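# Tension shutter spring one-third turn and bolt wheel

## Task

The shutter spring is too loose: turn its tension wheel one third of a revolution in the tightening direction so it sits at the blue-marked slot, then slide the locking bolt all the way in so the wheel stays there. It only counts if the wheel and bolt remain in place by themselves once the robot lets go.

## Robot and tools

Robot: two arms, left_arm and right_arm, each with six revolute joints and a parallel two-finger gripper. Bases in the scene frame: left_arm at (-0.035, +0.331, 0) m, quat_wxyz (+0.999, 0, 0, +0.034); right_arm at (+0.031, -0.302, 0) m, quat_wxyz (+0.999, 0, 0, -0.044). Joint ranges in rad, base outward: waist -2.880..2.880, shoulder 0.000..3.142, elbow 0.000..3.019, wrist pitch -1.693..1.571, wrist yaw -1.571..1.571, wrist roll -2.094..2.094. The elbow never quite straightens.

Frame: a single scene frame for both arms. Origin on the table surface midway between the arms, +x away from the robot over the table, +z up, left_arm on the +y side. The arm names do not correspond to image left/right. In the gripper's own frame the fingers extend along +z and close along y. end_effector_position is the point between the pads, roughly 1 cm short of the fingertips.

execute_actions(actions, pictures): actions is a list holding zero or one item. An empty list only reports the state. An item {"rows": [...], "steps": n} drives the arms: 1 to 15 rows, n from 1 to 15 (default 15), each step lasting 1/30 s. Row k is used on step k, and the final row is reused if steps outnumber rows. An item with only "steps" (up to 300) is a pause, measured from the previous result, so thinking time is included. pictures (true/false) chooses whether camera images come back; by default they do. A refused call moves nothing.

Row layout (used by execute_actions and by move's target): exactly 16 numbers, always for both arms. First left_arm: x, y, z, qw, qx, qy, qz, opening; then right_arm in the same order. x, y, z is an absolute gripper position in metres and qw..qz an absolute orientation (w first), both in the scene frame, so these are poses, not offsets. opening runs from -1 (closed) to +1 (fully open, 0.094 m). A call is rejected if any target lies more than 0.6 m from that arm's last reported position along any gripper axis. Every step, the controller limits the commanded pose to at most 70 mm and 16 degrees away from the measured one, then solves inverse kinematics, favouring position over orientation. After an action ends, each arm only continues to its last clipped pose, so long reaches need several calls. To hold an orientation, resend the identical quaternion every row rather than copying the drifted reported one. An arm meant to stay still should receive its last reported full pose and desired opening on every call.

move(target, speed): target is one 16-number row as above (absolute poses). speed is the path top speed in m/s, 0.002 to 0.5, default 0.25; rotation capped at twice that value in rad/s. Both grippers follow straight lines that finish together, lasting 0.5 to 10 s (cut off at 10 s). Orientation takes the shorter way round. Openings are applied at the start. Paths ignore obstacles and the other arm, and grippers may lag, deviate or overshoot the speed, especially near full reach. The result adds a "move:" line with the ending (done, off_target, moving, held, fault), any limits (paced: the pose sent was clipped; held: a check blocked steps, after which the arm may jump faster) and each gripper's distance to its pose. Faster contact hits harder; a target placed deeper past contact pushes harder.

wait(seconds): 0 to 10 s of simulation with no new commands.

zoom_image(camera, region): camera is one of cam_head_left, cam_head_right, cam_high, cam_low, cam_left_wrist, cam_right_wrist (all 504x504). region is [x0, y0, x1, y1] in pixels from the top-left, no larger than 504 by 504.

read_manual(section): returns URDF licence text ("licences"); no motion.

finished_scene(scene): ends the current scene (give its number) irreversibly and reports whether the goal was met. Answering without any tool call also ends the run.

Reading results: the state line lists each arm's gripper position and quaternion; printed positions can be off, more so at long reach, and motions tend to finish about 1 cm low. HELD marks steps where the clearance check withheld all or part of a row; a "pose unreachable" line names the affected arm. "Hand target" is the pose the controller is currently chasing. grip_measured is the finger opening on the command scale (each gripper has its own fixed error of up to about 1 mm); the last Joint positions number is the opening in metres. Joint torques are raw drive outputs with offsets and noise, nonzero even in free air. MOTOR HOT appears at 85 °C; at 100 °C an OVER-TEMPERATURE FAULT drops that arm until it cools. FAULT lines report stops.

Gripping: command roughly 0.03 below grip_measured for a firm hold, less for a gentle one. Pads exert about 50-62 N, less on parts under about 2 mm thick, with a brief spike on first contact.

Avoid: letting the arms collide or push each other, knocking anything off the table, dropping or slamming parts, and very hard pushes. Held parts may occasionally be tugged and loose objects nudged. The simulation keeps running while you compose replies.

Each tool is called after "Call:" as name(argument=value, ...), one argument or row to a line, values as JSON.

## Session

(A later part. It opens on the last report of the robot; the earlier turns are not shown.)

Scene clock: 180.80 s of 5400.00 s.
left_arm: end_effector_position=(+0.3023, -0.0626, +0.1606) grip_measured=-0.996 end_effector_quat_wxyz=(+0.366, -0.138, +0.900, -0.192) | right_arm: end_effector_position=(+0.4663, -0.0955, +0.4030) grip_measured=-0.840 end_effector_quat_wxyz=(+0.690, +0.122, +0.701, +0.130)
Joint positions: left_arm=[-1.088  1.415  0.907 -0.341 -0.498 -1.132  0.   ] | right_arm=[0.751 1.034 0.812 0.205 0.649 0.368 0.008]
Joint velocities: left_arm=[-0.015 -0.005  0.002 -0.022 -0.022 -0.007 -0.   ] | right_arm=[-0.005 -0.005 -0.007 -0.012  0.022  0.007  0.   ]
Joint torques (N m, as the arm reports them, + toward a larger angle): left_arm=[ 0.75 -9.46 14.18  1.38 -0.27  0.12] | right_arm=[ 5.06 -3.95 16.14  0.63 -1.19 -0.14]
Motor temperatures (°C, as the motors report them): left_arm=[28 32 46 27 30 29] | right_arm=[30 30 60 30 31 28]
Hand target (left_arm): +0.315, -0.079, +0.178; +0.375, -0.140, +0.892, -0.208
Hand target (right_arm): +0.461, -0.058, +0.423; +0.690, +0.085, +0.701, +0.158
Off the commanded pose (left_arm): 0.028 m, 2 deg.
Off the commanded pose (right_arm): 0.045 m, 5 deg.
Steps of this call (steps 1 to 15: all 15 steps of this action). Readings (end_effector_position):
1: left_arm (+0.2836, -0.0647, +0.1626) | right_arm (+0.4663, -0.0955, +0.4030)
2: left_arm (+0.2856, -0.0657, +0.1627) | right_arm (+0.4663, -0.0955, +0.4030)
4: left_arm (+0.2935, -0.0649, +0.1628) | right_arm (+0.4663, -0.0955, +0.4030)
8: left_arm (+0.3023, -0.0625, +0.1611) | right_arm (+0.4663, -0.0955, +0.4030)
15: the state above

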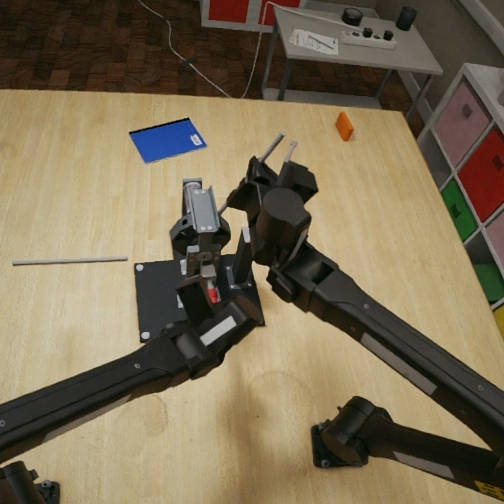

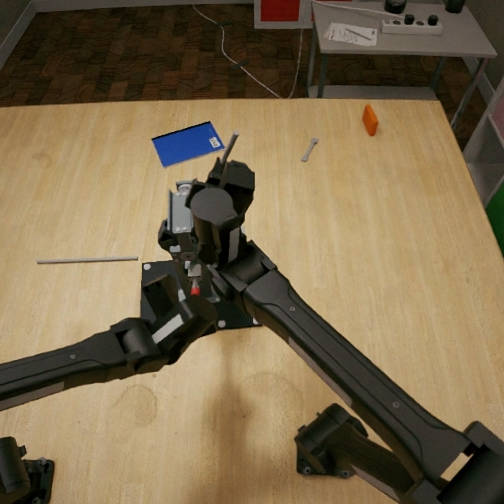

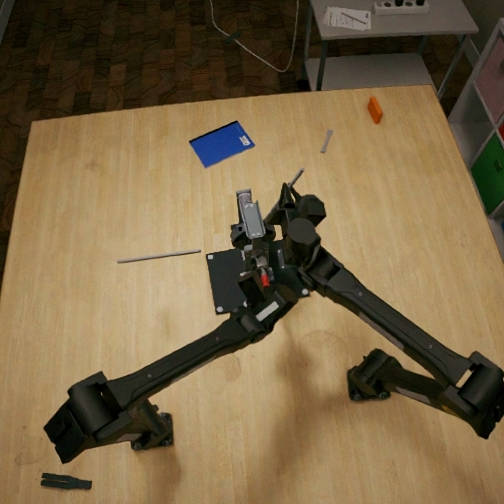

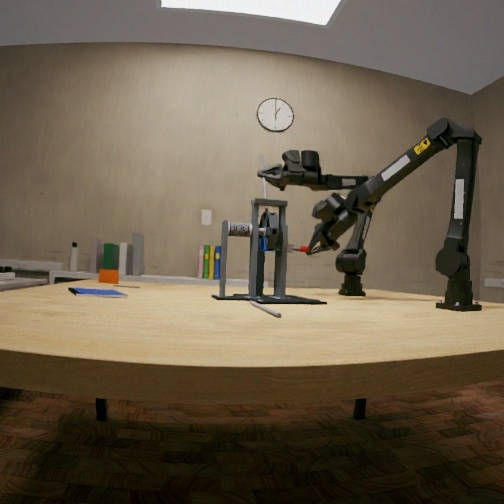

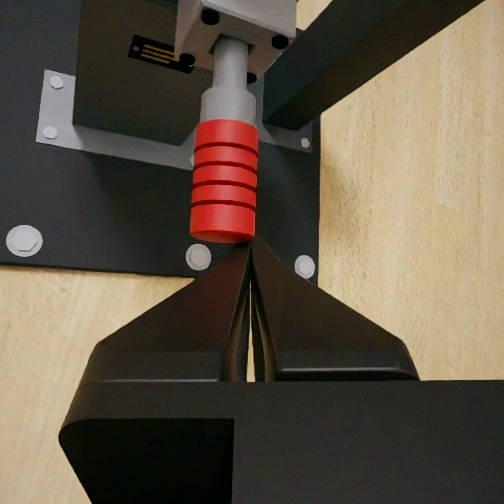

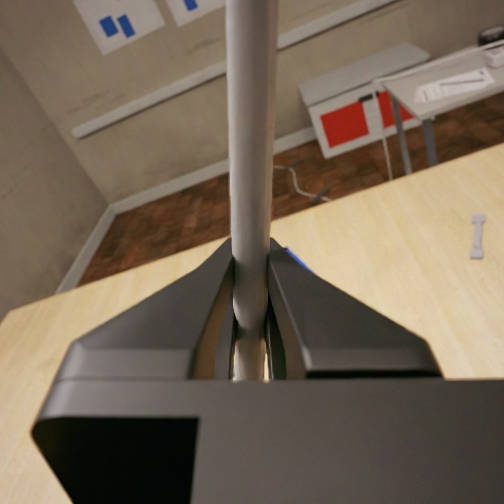

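Back off and re-approach higher and further +y.

Call:
execute_actions(
  actions=[
    {"rows":[[0.27,-0.05,0.18,0.375,-0.14,0.893,-0.208,-1,0.463,-0.056,0.424,0.688,0.085,0.702,0.158,-0.9]],"steps":15},
  ],
  pictures=false,
)

Call:
execute_actions(
  actions=[
    {"rows":[[0.3,-0.072,0.183,0.375,-0.14,0.893,-0.208,-1,0.463,-0.056,0.424,0.688,0.085,0.702,0.158,-0.9]],"steps":15},
  ],
  pictures=false,
)

Call:
execute_actions(
  actions=[
    {"rows":[[0.325,-0.069,0.183,0.375,-0.14,0.893,-0.208,-1,0.463,-0.056,0.424,0.688,0.085,0.702,0.158,-0.9]],"steps":15},
  ],
)

Scene clock: 184.70 s of 5400.00 s.
left_arm: end_effector_position=(+0.2694, -0.0486, +0.1706) grip_measured=-0.996 end_effector_quat_wxyz=(+0.373, -0.134, +0.896, -0.201) | right_arm: end_effector_position=(+0.4663, -0.0955, +0.4030) grip_measured=-0.840 end_effector_quat_wxyz=(+0.690, +0.122, +0.701, +0.130)
Joint positions: left_arm=[-1.143  1.32   0.835 -0.356 -0.536 -1.163  0.   ] | right_arm=[0.751 1.034 0.812 0.205 0.649 0.368 0.008]
Joint velocities: left_arm=[ 0.015 -0.005 -0.012 -0.007 -0.037 -0.066  0.001] | right_arm=[ 0.005 -0.005 -0.017 -0.012 -0.022 -0.022 -0.001]
Joint torques (N m, as the arm reports them, + toward a larger angle): left_arm=[  0.2  -10.8   10.62   0.33  -0.36  -0.07] | right_arm=[ 5.04 -3.94 16.15  0.63 -1.19 -0.14]
Motor temperatures (°C, as the motors report them): left_arm=[28 32 46 27 30 29] | right_arm=[30 30 61 30 31 28]
Hand target (left_arm): +0.270, -0.050, +0.181; +0.375, -0.140, +0.893, -0.208
Hand target (right_arm): +0.461, -0.058, +0.423; +0.690, +0.085, +0.701, +0.158
Off the commanded pose (left_arm): 0.010 m, 1 deg.
Off the commanded pose (right_arm): 0.045 m, 5 deg.
Steps of this call (steps 1 to 90: nothing new was sent; then 0.40 s passed at rest; steps 91 to 105: all 15 steps of this action). Readings (end_effector_position):
91: left_arm (+0.3009, -0.0601, +0.1602) | right_arm (+0.4663, -0.0955, +0.4030)
92: left_arm (+0.2968, -0.0562, +0.1600) | right_arm (+0.4663, -0.0955, +0.4030)
94: left_arm (+0.2834, -0.0491, +0.1589) | right_arm (+0.4663, -0.0955, +0.4030)
98: left_arm (+0.2698, -0.0487, +0.1677) | right_arm (+0.4663, -0.0955, +0.4030)
105: the state above

Scene clock: 185.20 s of 5400.00 s.
left_arm: end_effector_position=(+0.2883, -0.0560, +0.1651) grip_measured=-0.996 end_effector_quat_wxyz=(+0.368, -0.139, +0.899, -0.193) | right_arm: end_effector_position=(+0.4663, -0.0955, +0.4030) grip_measured=-0.840 end_effector_quat_wxyz=(+0.690, +0.122, +0.701, +0.130)
Joint positions: left_arm=[-1.111  1.375  0.879 -0.356 -0.518 -1.151  0.   ] | right_arm=[0.751 1.034 0.812 0.205 0.649 0.368 0.008]
Joint velocities: left_arm=[-0.015 -0.005 -0.007  0.007  0.051 -0.051 -0.   ] | right_arm=[-0.015 -0.005 -0.012 -0.007 -0.007 -0.051 -0.   ]
Joint torques (N m, as the arm reports them, + toward a larger angle): left_arm=[ 0.39 -9.34 14.1   1.04 -0.14  0.1 ] | right_arm=[ 5.1  -3.76 16.09  0.63 -1.2  -0.14]
Motor temperatures (°C, as the motors report them): left_arm=[28 32 46 27 30 29] | right_arm=[30 30 61 30 31 28]
Hand target (left_arm): +0.299, -0.071, +0.183; +0.375, -0.140, +0.892, -0.208
Hand target (right_arm): +0.461, -0.058, +0.423; +0.690, +0.085, +0.701, +0.158
Off the commanded pose (left_arm): 0.027 m, 2 deg.
Off the commanded pose (right_arm): 0.045 m, 5 deg.
Steps of this call (steps 1 to 15: all 15 steps of this action). Readings (end_effector_position):
1: left_arm (+0.2698, -0.0499, +0.1701) | right_arm (+0.4663, -0.0955, +0.4030)
2: left_arm (+0.2719, -0.0519, +0.1697) | right_arm (+0.4663, -0.0955, +0.4030)
4: left_arm (+0.2797, -0.0551, +0.1688) | right_arm (+0.4663, -0.0955, +0.4030)
8: left_arm (+0.2883, -0.0561, +0.1654) | right_arm (+0.4663, -0.0955, +0.4030)
15: the state above

Scene clock: 185.70 s of 5400.00 s.
left_arm: end_effector_position=(+0.3026, -0.0541, +0.1618) grip_measured=-0.996 end_effector_quat_wxyz=(+0.359, -0.129, +0.905, -0.191) | right_arm: end_effector_position=(+0.4663, -0.0955, +0.4030) grip_measured=-0.840 end_effector_quat_wxyz=(+0.690, +0.122, +0.701, +0.130)
Joint positions: left_arm=[-1.07   1.392  0.894 -0.352 -0.47  -1.107  0.   ] | right_arm=[0.751 1.034 0.812 0.205 0.649 0.368 0.008]
Joint velocities: left_arm=[-0.015 -0.005  0.007  0.002 -0.095  0.037  0.   ] | right_arm=[-0.015 -0.005 -0.007  0.002 -0.037 -0.007 -0.   ]
Joint torques (N m, as the arm reports them, + toward a larger angle): left_arm=[ 1.7  -8.94 14.67  1.81 -0.5   0.06] | right_arm=[ 5.14 -3.88 16.13  0.64 -1.2  -0.14]
Motor temperatures (°C, as the motors report them): left_arm=[28 32 46 27 30 29] | right_arm=[30 30 61 30 31 28]
Hand target (left_arm): +0.324, -0.067, +0.184; +0.376, -0.140, +0.892, -0.208
Hand target (right_arm): +0.461, -0.058, +0.423; +0.690, +0.085, +0.701, +0.158
Off the commanded pose (left_arm): 0.034 m, 3 deg.
Off the commanded pose (right_arm): 0.045 m, 5 deg.
Steps of this call (steps 1 to 15: all 15 steps of this action). Readings (end_effector_position):
1: left_arm (+0.2882, -0.0574, +0.1645) | right_arm (+0.4663, -0.0955, +0.4030)
2: left_arm (+0.2903, -0.0578, +0.1642) | right_arm (+0.4663, -0.0955, +0.4030)
4: left_arm (+0.2995, -0.0545, +0.1647) | right_arm (+0.4663, -0.0955, +0.4030)
8: left_arm (+0.3024, -0.0543, +0.1627) | right_arm (+0.4663, -0.0955, +0.4030)
15: the state above

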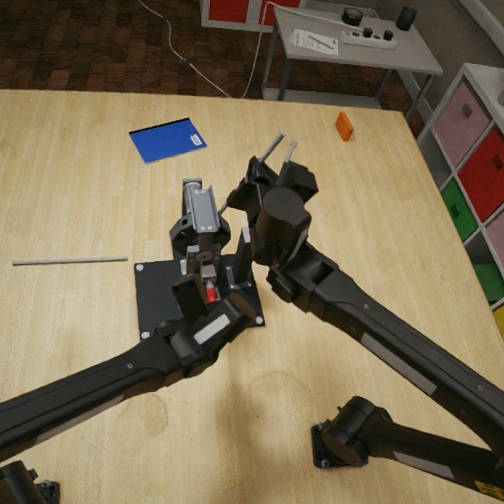

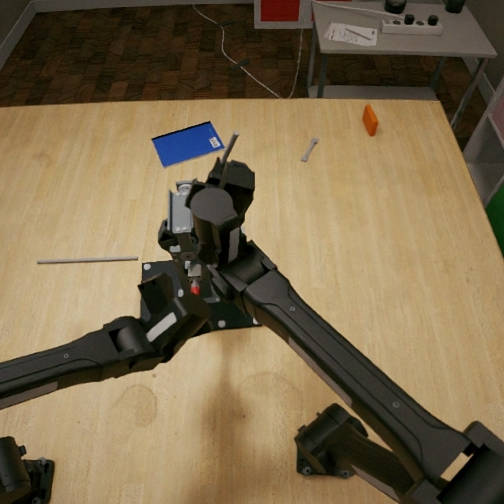

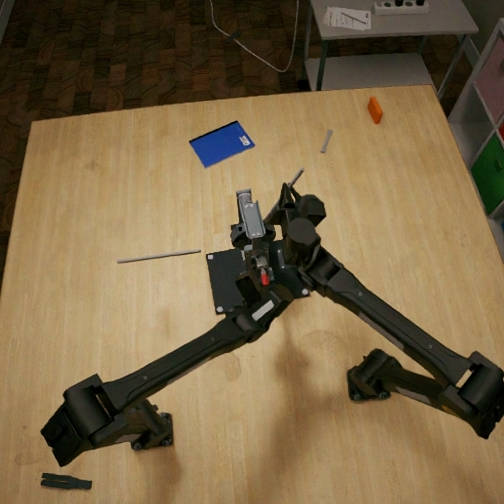

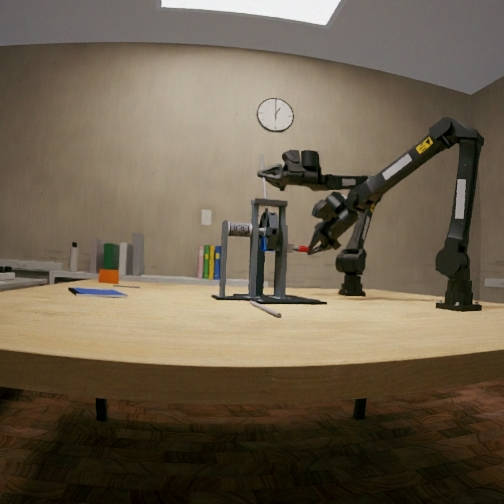

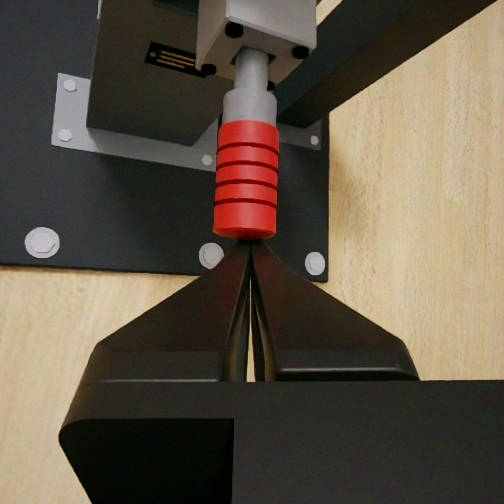

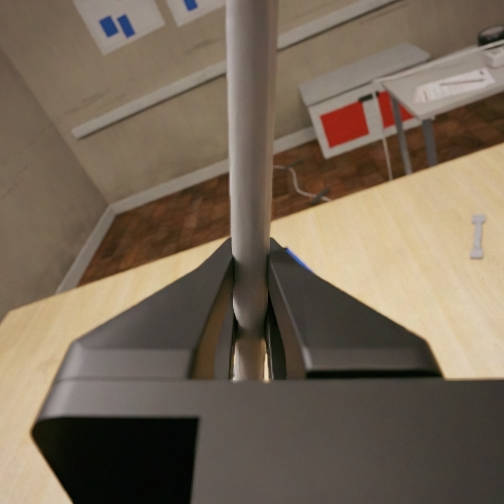

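It's moving in.

Call:
execute_actions(
  actions=[
    {"rows":[[0.35,-0.068,0.19,0.375,-0.14,0.893,-0.208,-1,0.463,-0.056,0.424,0.688,0.085,0.702,0.158,-0.9]],"steps":15},
  ],
)

Scene clock: 188.13 s of 5400.00 s.
left_arm: end_effector_position=(+0.3181, -0.0557, +0.1608) grip_measured=-0.996 end_effector_quat_wxyz=(+0.351, -0.122, +0.909, -0.190) | right_arm: end_effector_position=(+0.4663, -0.0955, +0.4030) grip_measured=-0.840 end_effector_quat_wxyz=(+0.690, +0.122, +0.701, +0.130)
Joint positions: left_arm=[-1.034  1.417  0.921 -0.352 -0.428 -1.07   0.   ] | right_arm=[0.751 1.034 0.812 0.205 0.649 0.368 0.008]
Joint velocities: left_arm=[ 0.005 -0.015 -0.002  0.002 -0.007 -0.007 -0.   ] | right_arm=[ 0.015 -0.015  0.002 -0.017  0.081  0.022  0.001]
Joint torques (N m, as the arm reports them, + toward a larger angle): left_arm=[ 2.65 -9.89 15.81  1.71 -0.79  0.06] | right_arm=[ 5.01 -3.87 16.14  0.64 -1.2  -0.14]
Motor temperatures (°C, as the motors report them): left_arm=[28 32 47 28 30 29] | right_arm=[30 30 62 30 31 28]
Hand target (left_arm): +0.348, -0.065, +0.191; +0.376, -0.140, +0.892, -0.207
Hand target (right_arm): +0.461, -0.058, +0.423; +0.690, +0.085, +0.701, +0.158
Off the commanded pose (left_arm): 0.045 m, 4 deg.
Off the commanded pose (right_arm): 0.045 m, 5 deg.
Steps of this call (steps 1 to 58: nothing new was sent; steps 59 to 73: all 15 steps of this action). Readings (end_effector_position):
59: left_arm (+0.3033, -0.0550, +0.1619) | right_arm (+0.4663, -0.0955, +0.4030)
60: left_arm (+0.3058, -0.0560, +0.1623) | right_arm (+0.4663, -0.0955, +0.4030)
62: left_arm (+0.3131, -0.0556, +0.1630) | right_arm (+0.4663, -0.0955, +0.4030)
66: left_arm (+0.3180, -0.0555, +0.1610) | right_arm (+0.4663, -0.0955, +0.4030)
73: the state above

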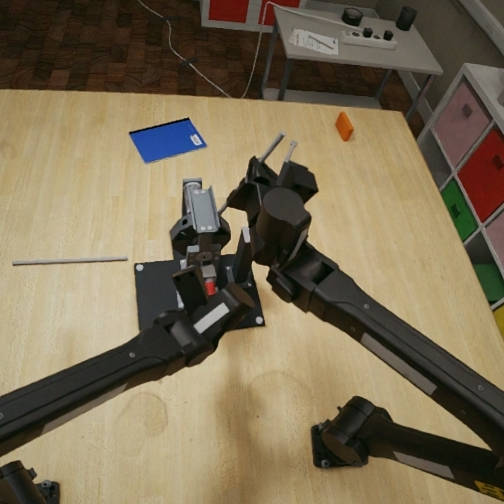

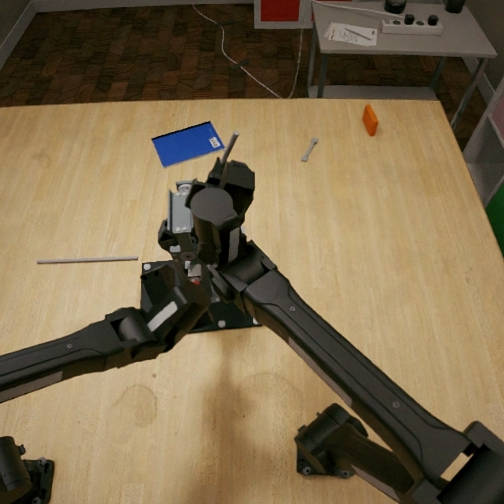

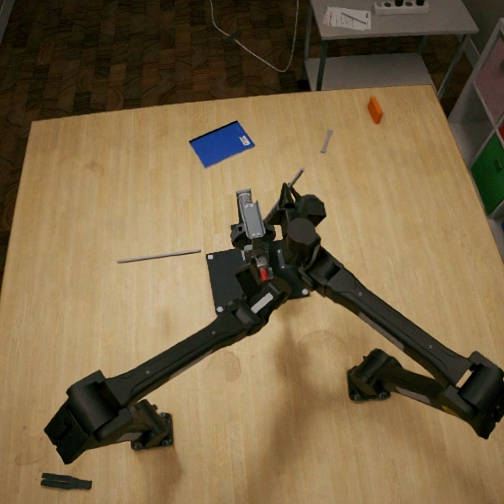

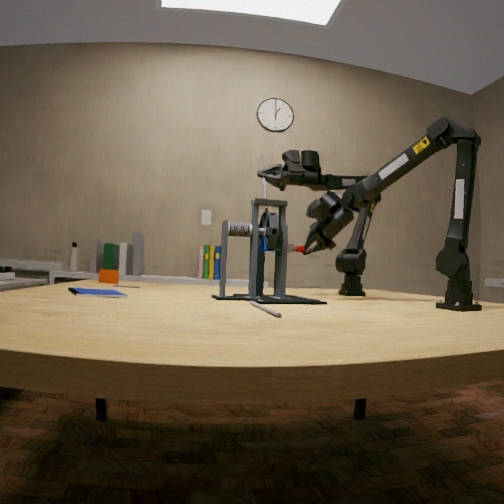

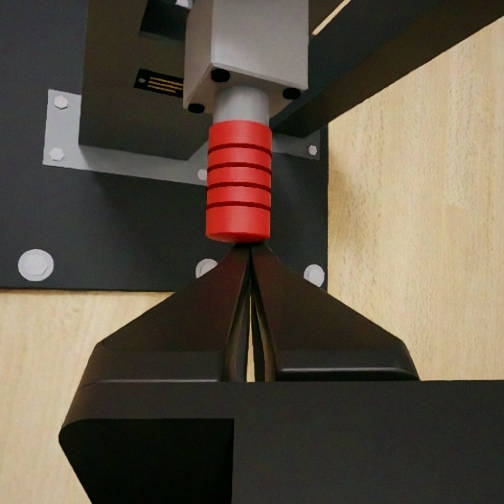

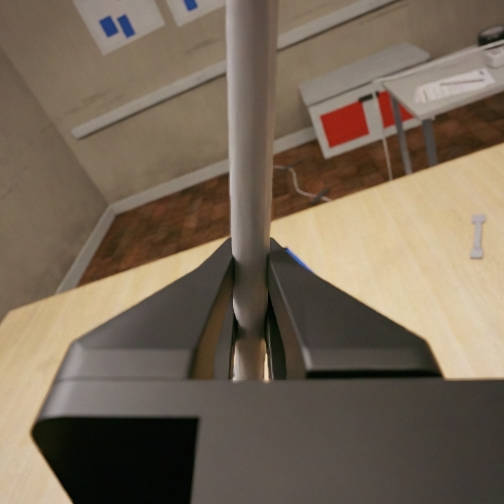

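Call:
execute_actions(
  actions=[
    {"rows":[[0.358,-0.066,0.19,0.375,-0.14,0.893,-0.208,-1,0.463,-0.056,0.424,0.688,0.085,0.702,0.158,-0.9]],"steps":8},
  ],
  pictures=false,
)

Call:
move(
  target=[0.28,-0.04,0.17,0.375,-0.14,0.893,-0.208,-1,0.468,-0.112,0.405,0.685,0.135,0.697,0.165,-0.9],
  speed=0.1,
)

Call:
execute_actions(
  actions=[
    {"rows":[[0.28,-0.04,0.17,0.375,-0.14,0.893,-0.208,-1,0.468,-0.112,0.405,0.685,0.135,0.697,0.165,0]],"steps":8},
  ],
  pictures=false,
)

Call:
move(
  target=[0.25,0.02,0.17,0.375,-0.14,0.893,-0.208,-1,0.41,-0.12,0.41,0.685,0.135,0.697,0.165,0],
)

Scene clock: 193.93 s of 5400.00 s.
left_arm: end_effector_position=(+0.3186, -0.0561, +0.1601) grip_measured=-0.996 end_effector_quat_wxyz=(+0.348, -0.117, +0.910, -0.190) | right_arm: end_effector_position=(+0.4663, -0.0955, +0.4030) grip_measured=-0.840 end_effector_quat_wxyz=(+0.690, +0.122, +0.701, +0.130)
Joint positions: left_arm=[-1.031  1.418  0.923 -0.352 -0.418 -1.058  0.   ] | right_arm=[0.751 1.034 0.812 0.205 0.649 0.368 0.008]
Joint velocities: left_arm=[-0.015 -0.005 -0.002  0.017 -0.051 -0.051  0.   ] | right_arm=[ 0.005 -0.005 -0.007 -0.017 -0.007 -0.007 -0.001]
Joint torques (N m, as the arm reports them, + toward a larger angle): left_arm=[ 3.61 -9.56 16.2   1.9  -0.74  0.09] | right_arm=[ 5.   -3.85 16.16  0.65 -1.2  -0.14]
Motor temperatures (°C, as the motors report them): left_arm=[28 32 49 28 30 29] | right_arm=[30 30 63 30 31 28]
Hand target (left_arm): +0.355, -0.063, +0.191; +0.376, -0.140, +0.892, -0.207
Hand target (right_arm): +0.461, -0.058, +0.423; +0.690, +0.085, +0.701, +0.158
Off the commanded pose (left_arm): 0.050 m, 5 deg.
Off the commanded pose (right_arm): 0.045 m, 5 deg.
Steps of this call (steps 1 to 90: nothing new was sent; then 2.53 s passed at rest; steps 91 to 98: all 8 steps of this action). Readings (end_effector_position):
91: left_arm (+0.3183, -0.0558, +0.1609) | right_arm (+0.4663, -0.0955, +0.4030)
92: left_arm (+0.3184, -0.0560, +0.1606) | right_arm (+0.4663, -0.0955, +0.4030)
94: left_arm (+0.3186, -0.0561, +0.1605) | right_arm (+0.4663, -0.0955, +0.4030)
98: the state above

Scene clock: 195.03 s of 5400.00 s.
left_arm: end_effector_position=(+0.2790, -0.0353, +0.1587) grip_measured=-0.996 end_effector_quat_wxyz=(+0.368, -0.132, +0.901, -0.189) | right_arm: end_effector_position=(+0.4693, -0.1090, +0.3972) grip_measured=-0.840 end_effector_quat_wxyz=(+0.682, +0.135, +0.700, +0.161)
Joint positions: left_arm=[-1.104  1.325  0.815 -0.345 -0.512 -1.133  0.   ] | right_arm=[0.7   1.012 0.786 0.205 0.57  0.434 0.008]
Joint velocities: left_arm=[-0.015 -0.005 -0.002  0.002  0.037 -0.081  0.001] | right_arm=[-0.015  0.015 -0.002 -0.012 -0.037 -0.022 -0.   ]
Joint torques (N m, as the arm reports them, + toward a larger angle): left_arm=[  0.06 -11.09   9.73   1.7   -0.36  -0.1 ] | right_arm=[-0.94 -6.47 11.42  1.01 -0.4   0.07]
Motor temperatures (°C, as the motors report them): left_arm=[28 32 48 28 30 29] | right_arm=[30 30 62 30 31 28]
Hand target (left_arm): +0.279, -0.040, +0.171; +0.374, -0.140, +0.893, -0.208
Hand target (right_arm): +0.468, -0.112, +0.405; +0.685, +0.136, +0.697, +0.165
Off the commanded pose (left_arm): 0.012 m, 3 deg.
Off the commanded pose (right_arm): 0.008 m, 1 deg.
move: off_target (left_arm)

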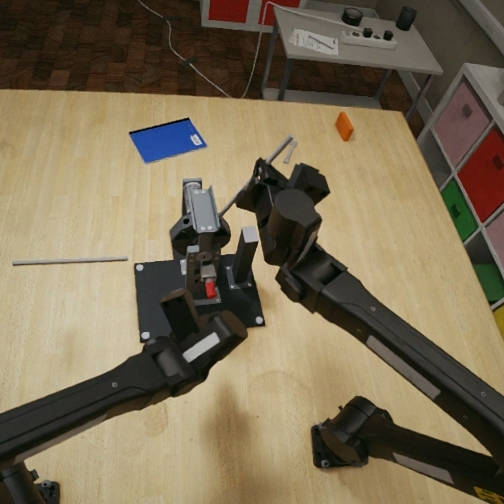

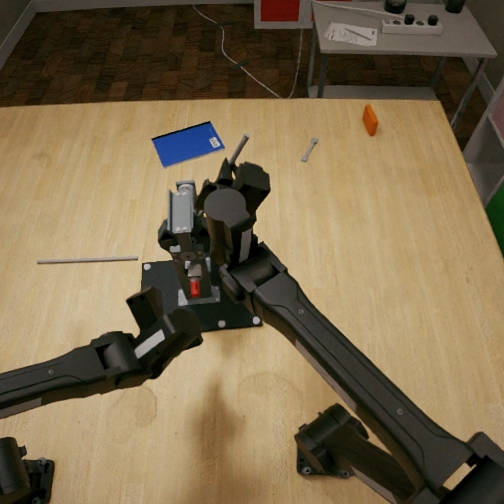

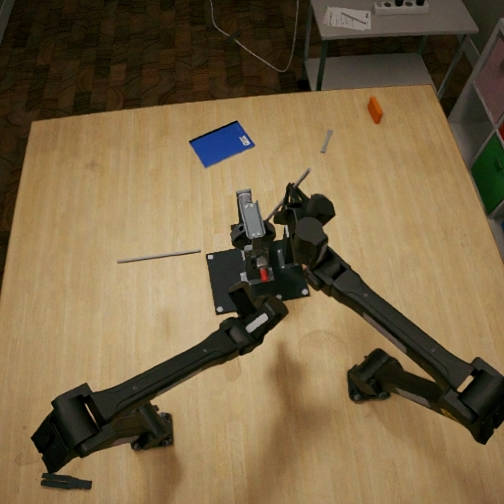

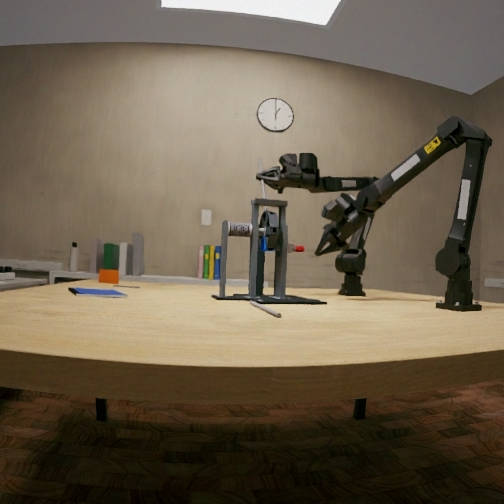

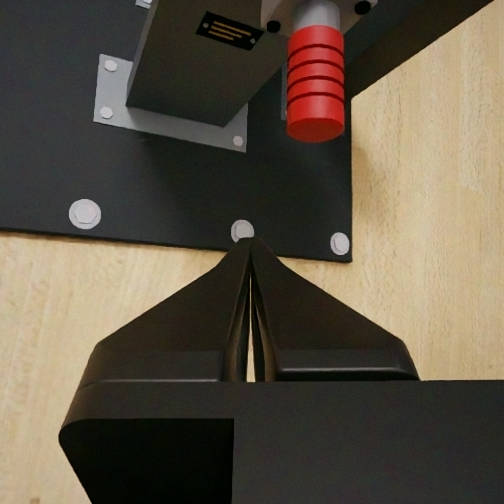

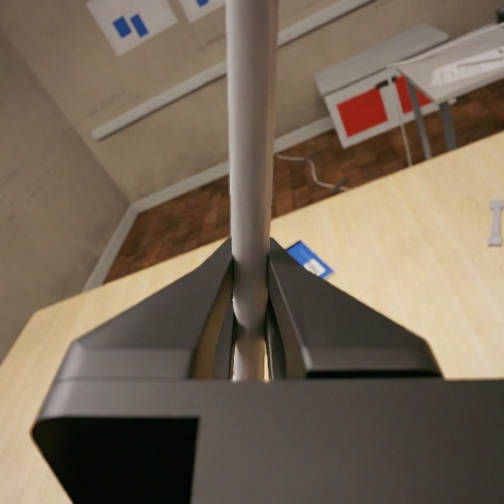

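Scene clock: 195.30 s of 5400.00 s.
left_arm: end_effector_position=(+0.2793, -0.0357, +0.1592) grip_measured=-0.996 end_effector_quat_wxyz=(+0.368, -0.133, +0.900, -0.190) | right_arm: end_effector_position=(+0.4688, -0.1086, +0.3976) grip_measured=-0.002 end_effector_quat_wxyz=(+0.682, +0.134, +0.700, +0.163)
Joint positions: left_arm=[-1.104  1.325  0.815 -0.342 -0.512 -1.133  0.   ] | right_arm=[0.7   1.01  0.785 0.205 0.565 0.434 0.047]
Joint velocities: left_arm=[-0.005  0.005 -0.002  0.002  0.007  0.022 -0.   ] | right_arm=[ 0.005 -0.015  0.007  0.002  0.051 -0.007  0.001]
Joint torques (N m, as the arm reports them, + toward a larger angle): left_arm=[  0.19 -11.01   9.69   1.73  -0.36  -0.08] | right_arm=[-1.23 -6.19 11.48  1.03 -0.24  0.05]
Motor temperatures (°C, as the motors report them): left_arm=[28 32 48 28 30 29] | right_arm=[30 30 62 30 31 28]
Hand target (left_arm): +0.280, -0.040, +0.170; +0.375, -0.140, +0.893, -0.208
Hand target (right_arm): +0.468, -0.112, +0.405; +0.685, +0.135, +0.697, +0.165
Off the commanded pose (left_arm): 0.012 m, 3 deg.
Off the commanded pose (right_arm): 0.008 m, 1 deg.
Steps of this call (steps 1 to 8: all 8 steps of this action). Readings (end_effector_position):
1: left_arm (+0.2790, -0.0353, +0.1587) | right_arm (+0.4692, -0.1088, +0.3972)
2: left_arm (+0.2791, -0.0354, +0.1588) | right_arm (+0.4691, -0.1084, +0.3974)
4: left_arm (+0.2792, -0.0356, +0.1591) | right_arm (+0.4688, -0.1085, +0.3975)
8: the state above

Scene clock: 196.53 s of 5400.00 s.
left_arm: end_effector_position=(+0.2486, +0.0177, +0.1703) grip_measured=-0.996 end_effector_quat_wxyz=(+0.376, -0.139, +0.891, -0.212) | right_arm: end_effector_position=(+0.4107, -0.1234, +0.4149) grip_measured=-0.002 end_effector_quat_wxyz=(+0.690, +0.140, +0.690, +0.169)
Joint positions: left_arm=[-1.1    1.116  0.657 -0.342 -0.507 -1.133  0.   ] | right_arm=[0.782 0.829 0.716 0.123 0.655 0.434 0.047]
Joint velocities: left_arm=[ 0.005 -0.005 -0.022  0.007 -0.037 -0.022 -0.   ] | right_arm=[-0.005 -0.015  0.002 -0.022  0.037 -0.022 -0.001]
Joint torques (N m, as the arm reports them, + toward a larger angle): left_arm=[ 1.26 -6.63 10.34  0.41 -0.12  0.05] | right_arm=[ 0.53 -2.16 11.09  0.7   0.08  0.03]
Motor temperatures (°C, as the motors report them): left_arm=[28 32 48 28 30 29] | right_arm=[30 30 62 30 31 28]
Hand target (left_arm): +0.251, +0.021, +0.171; +0.375, -0.140, +0.893, -0.208
Hand target (right_arm): +0.410, -0.119, +0.411; +0.686, +0.134, +0.696, +0.164
Off the commanded pose (left_arm): 0.003 m, 1 deg.
Off the commanded pose (right_arm): 0.006 m, 1 deg.
move: done

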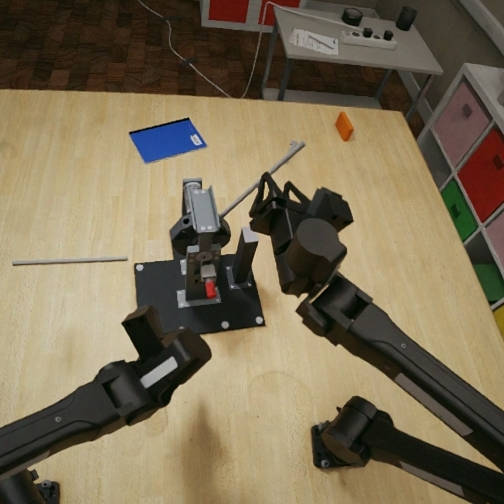

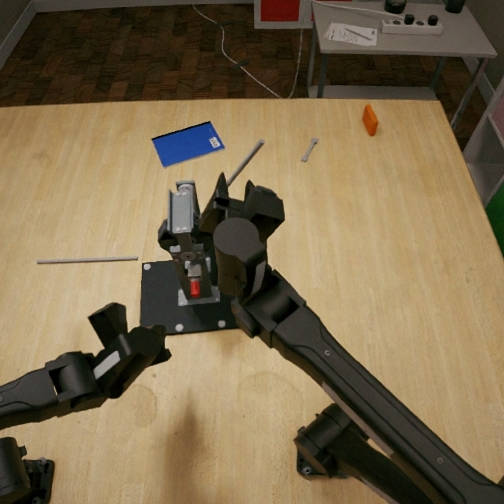

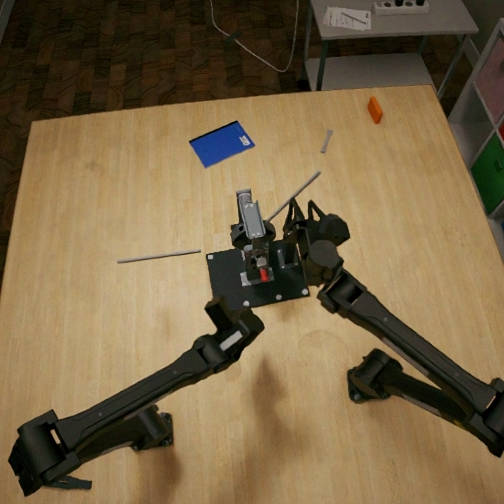

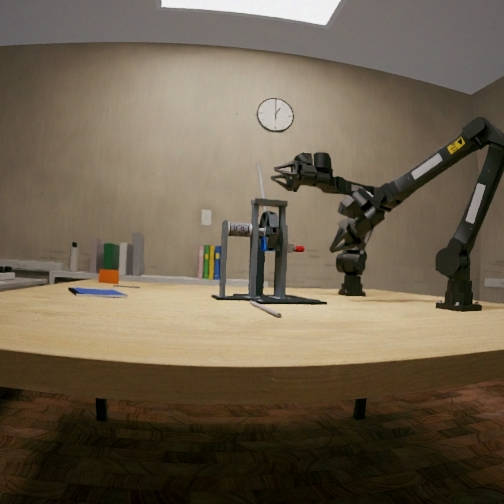

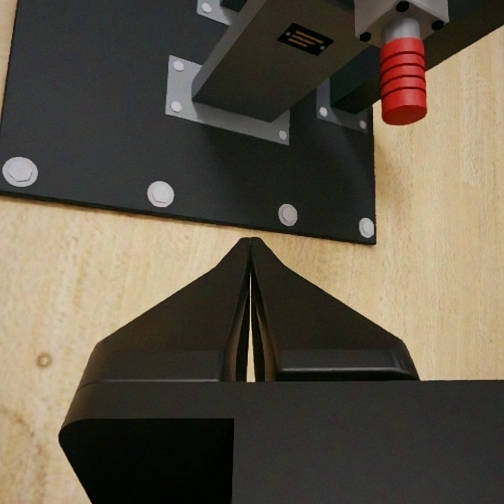

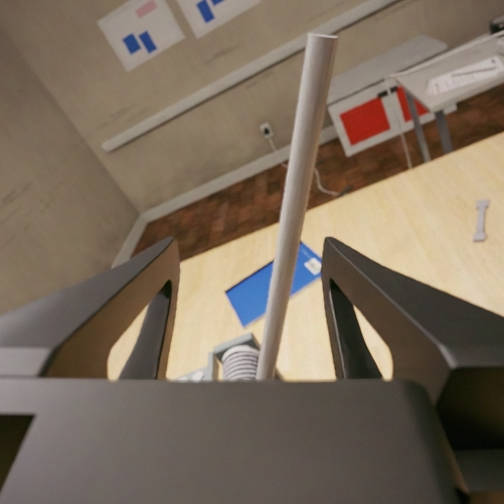

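Call:
finished_scene(
  scene=2,
)

The scene is finished: the task was done.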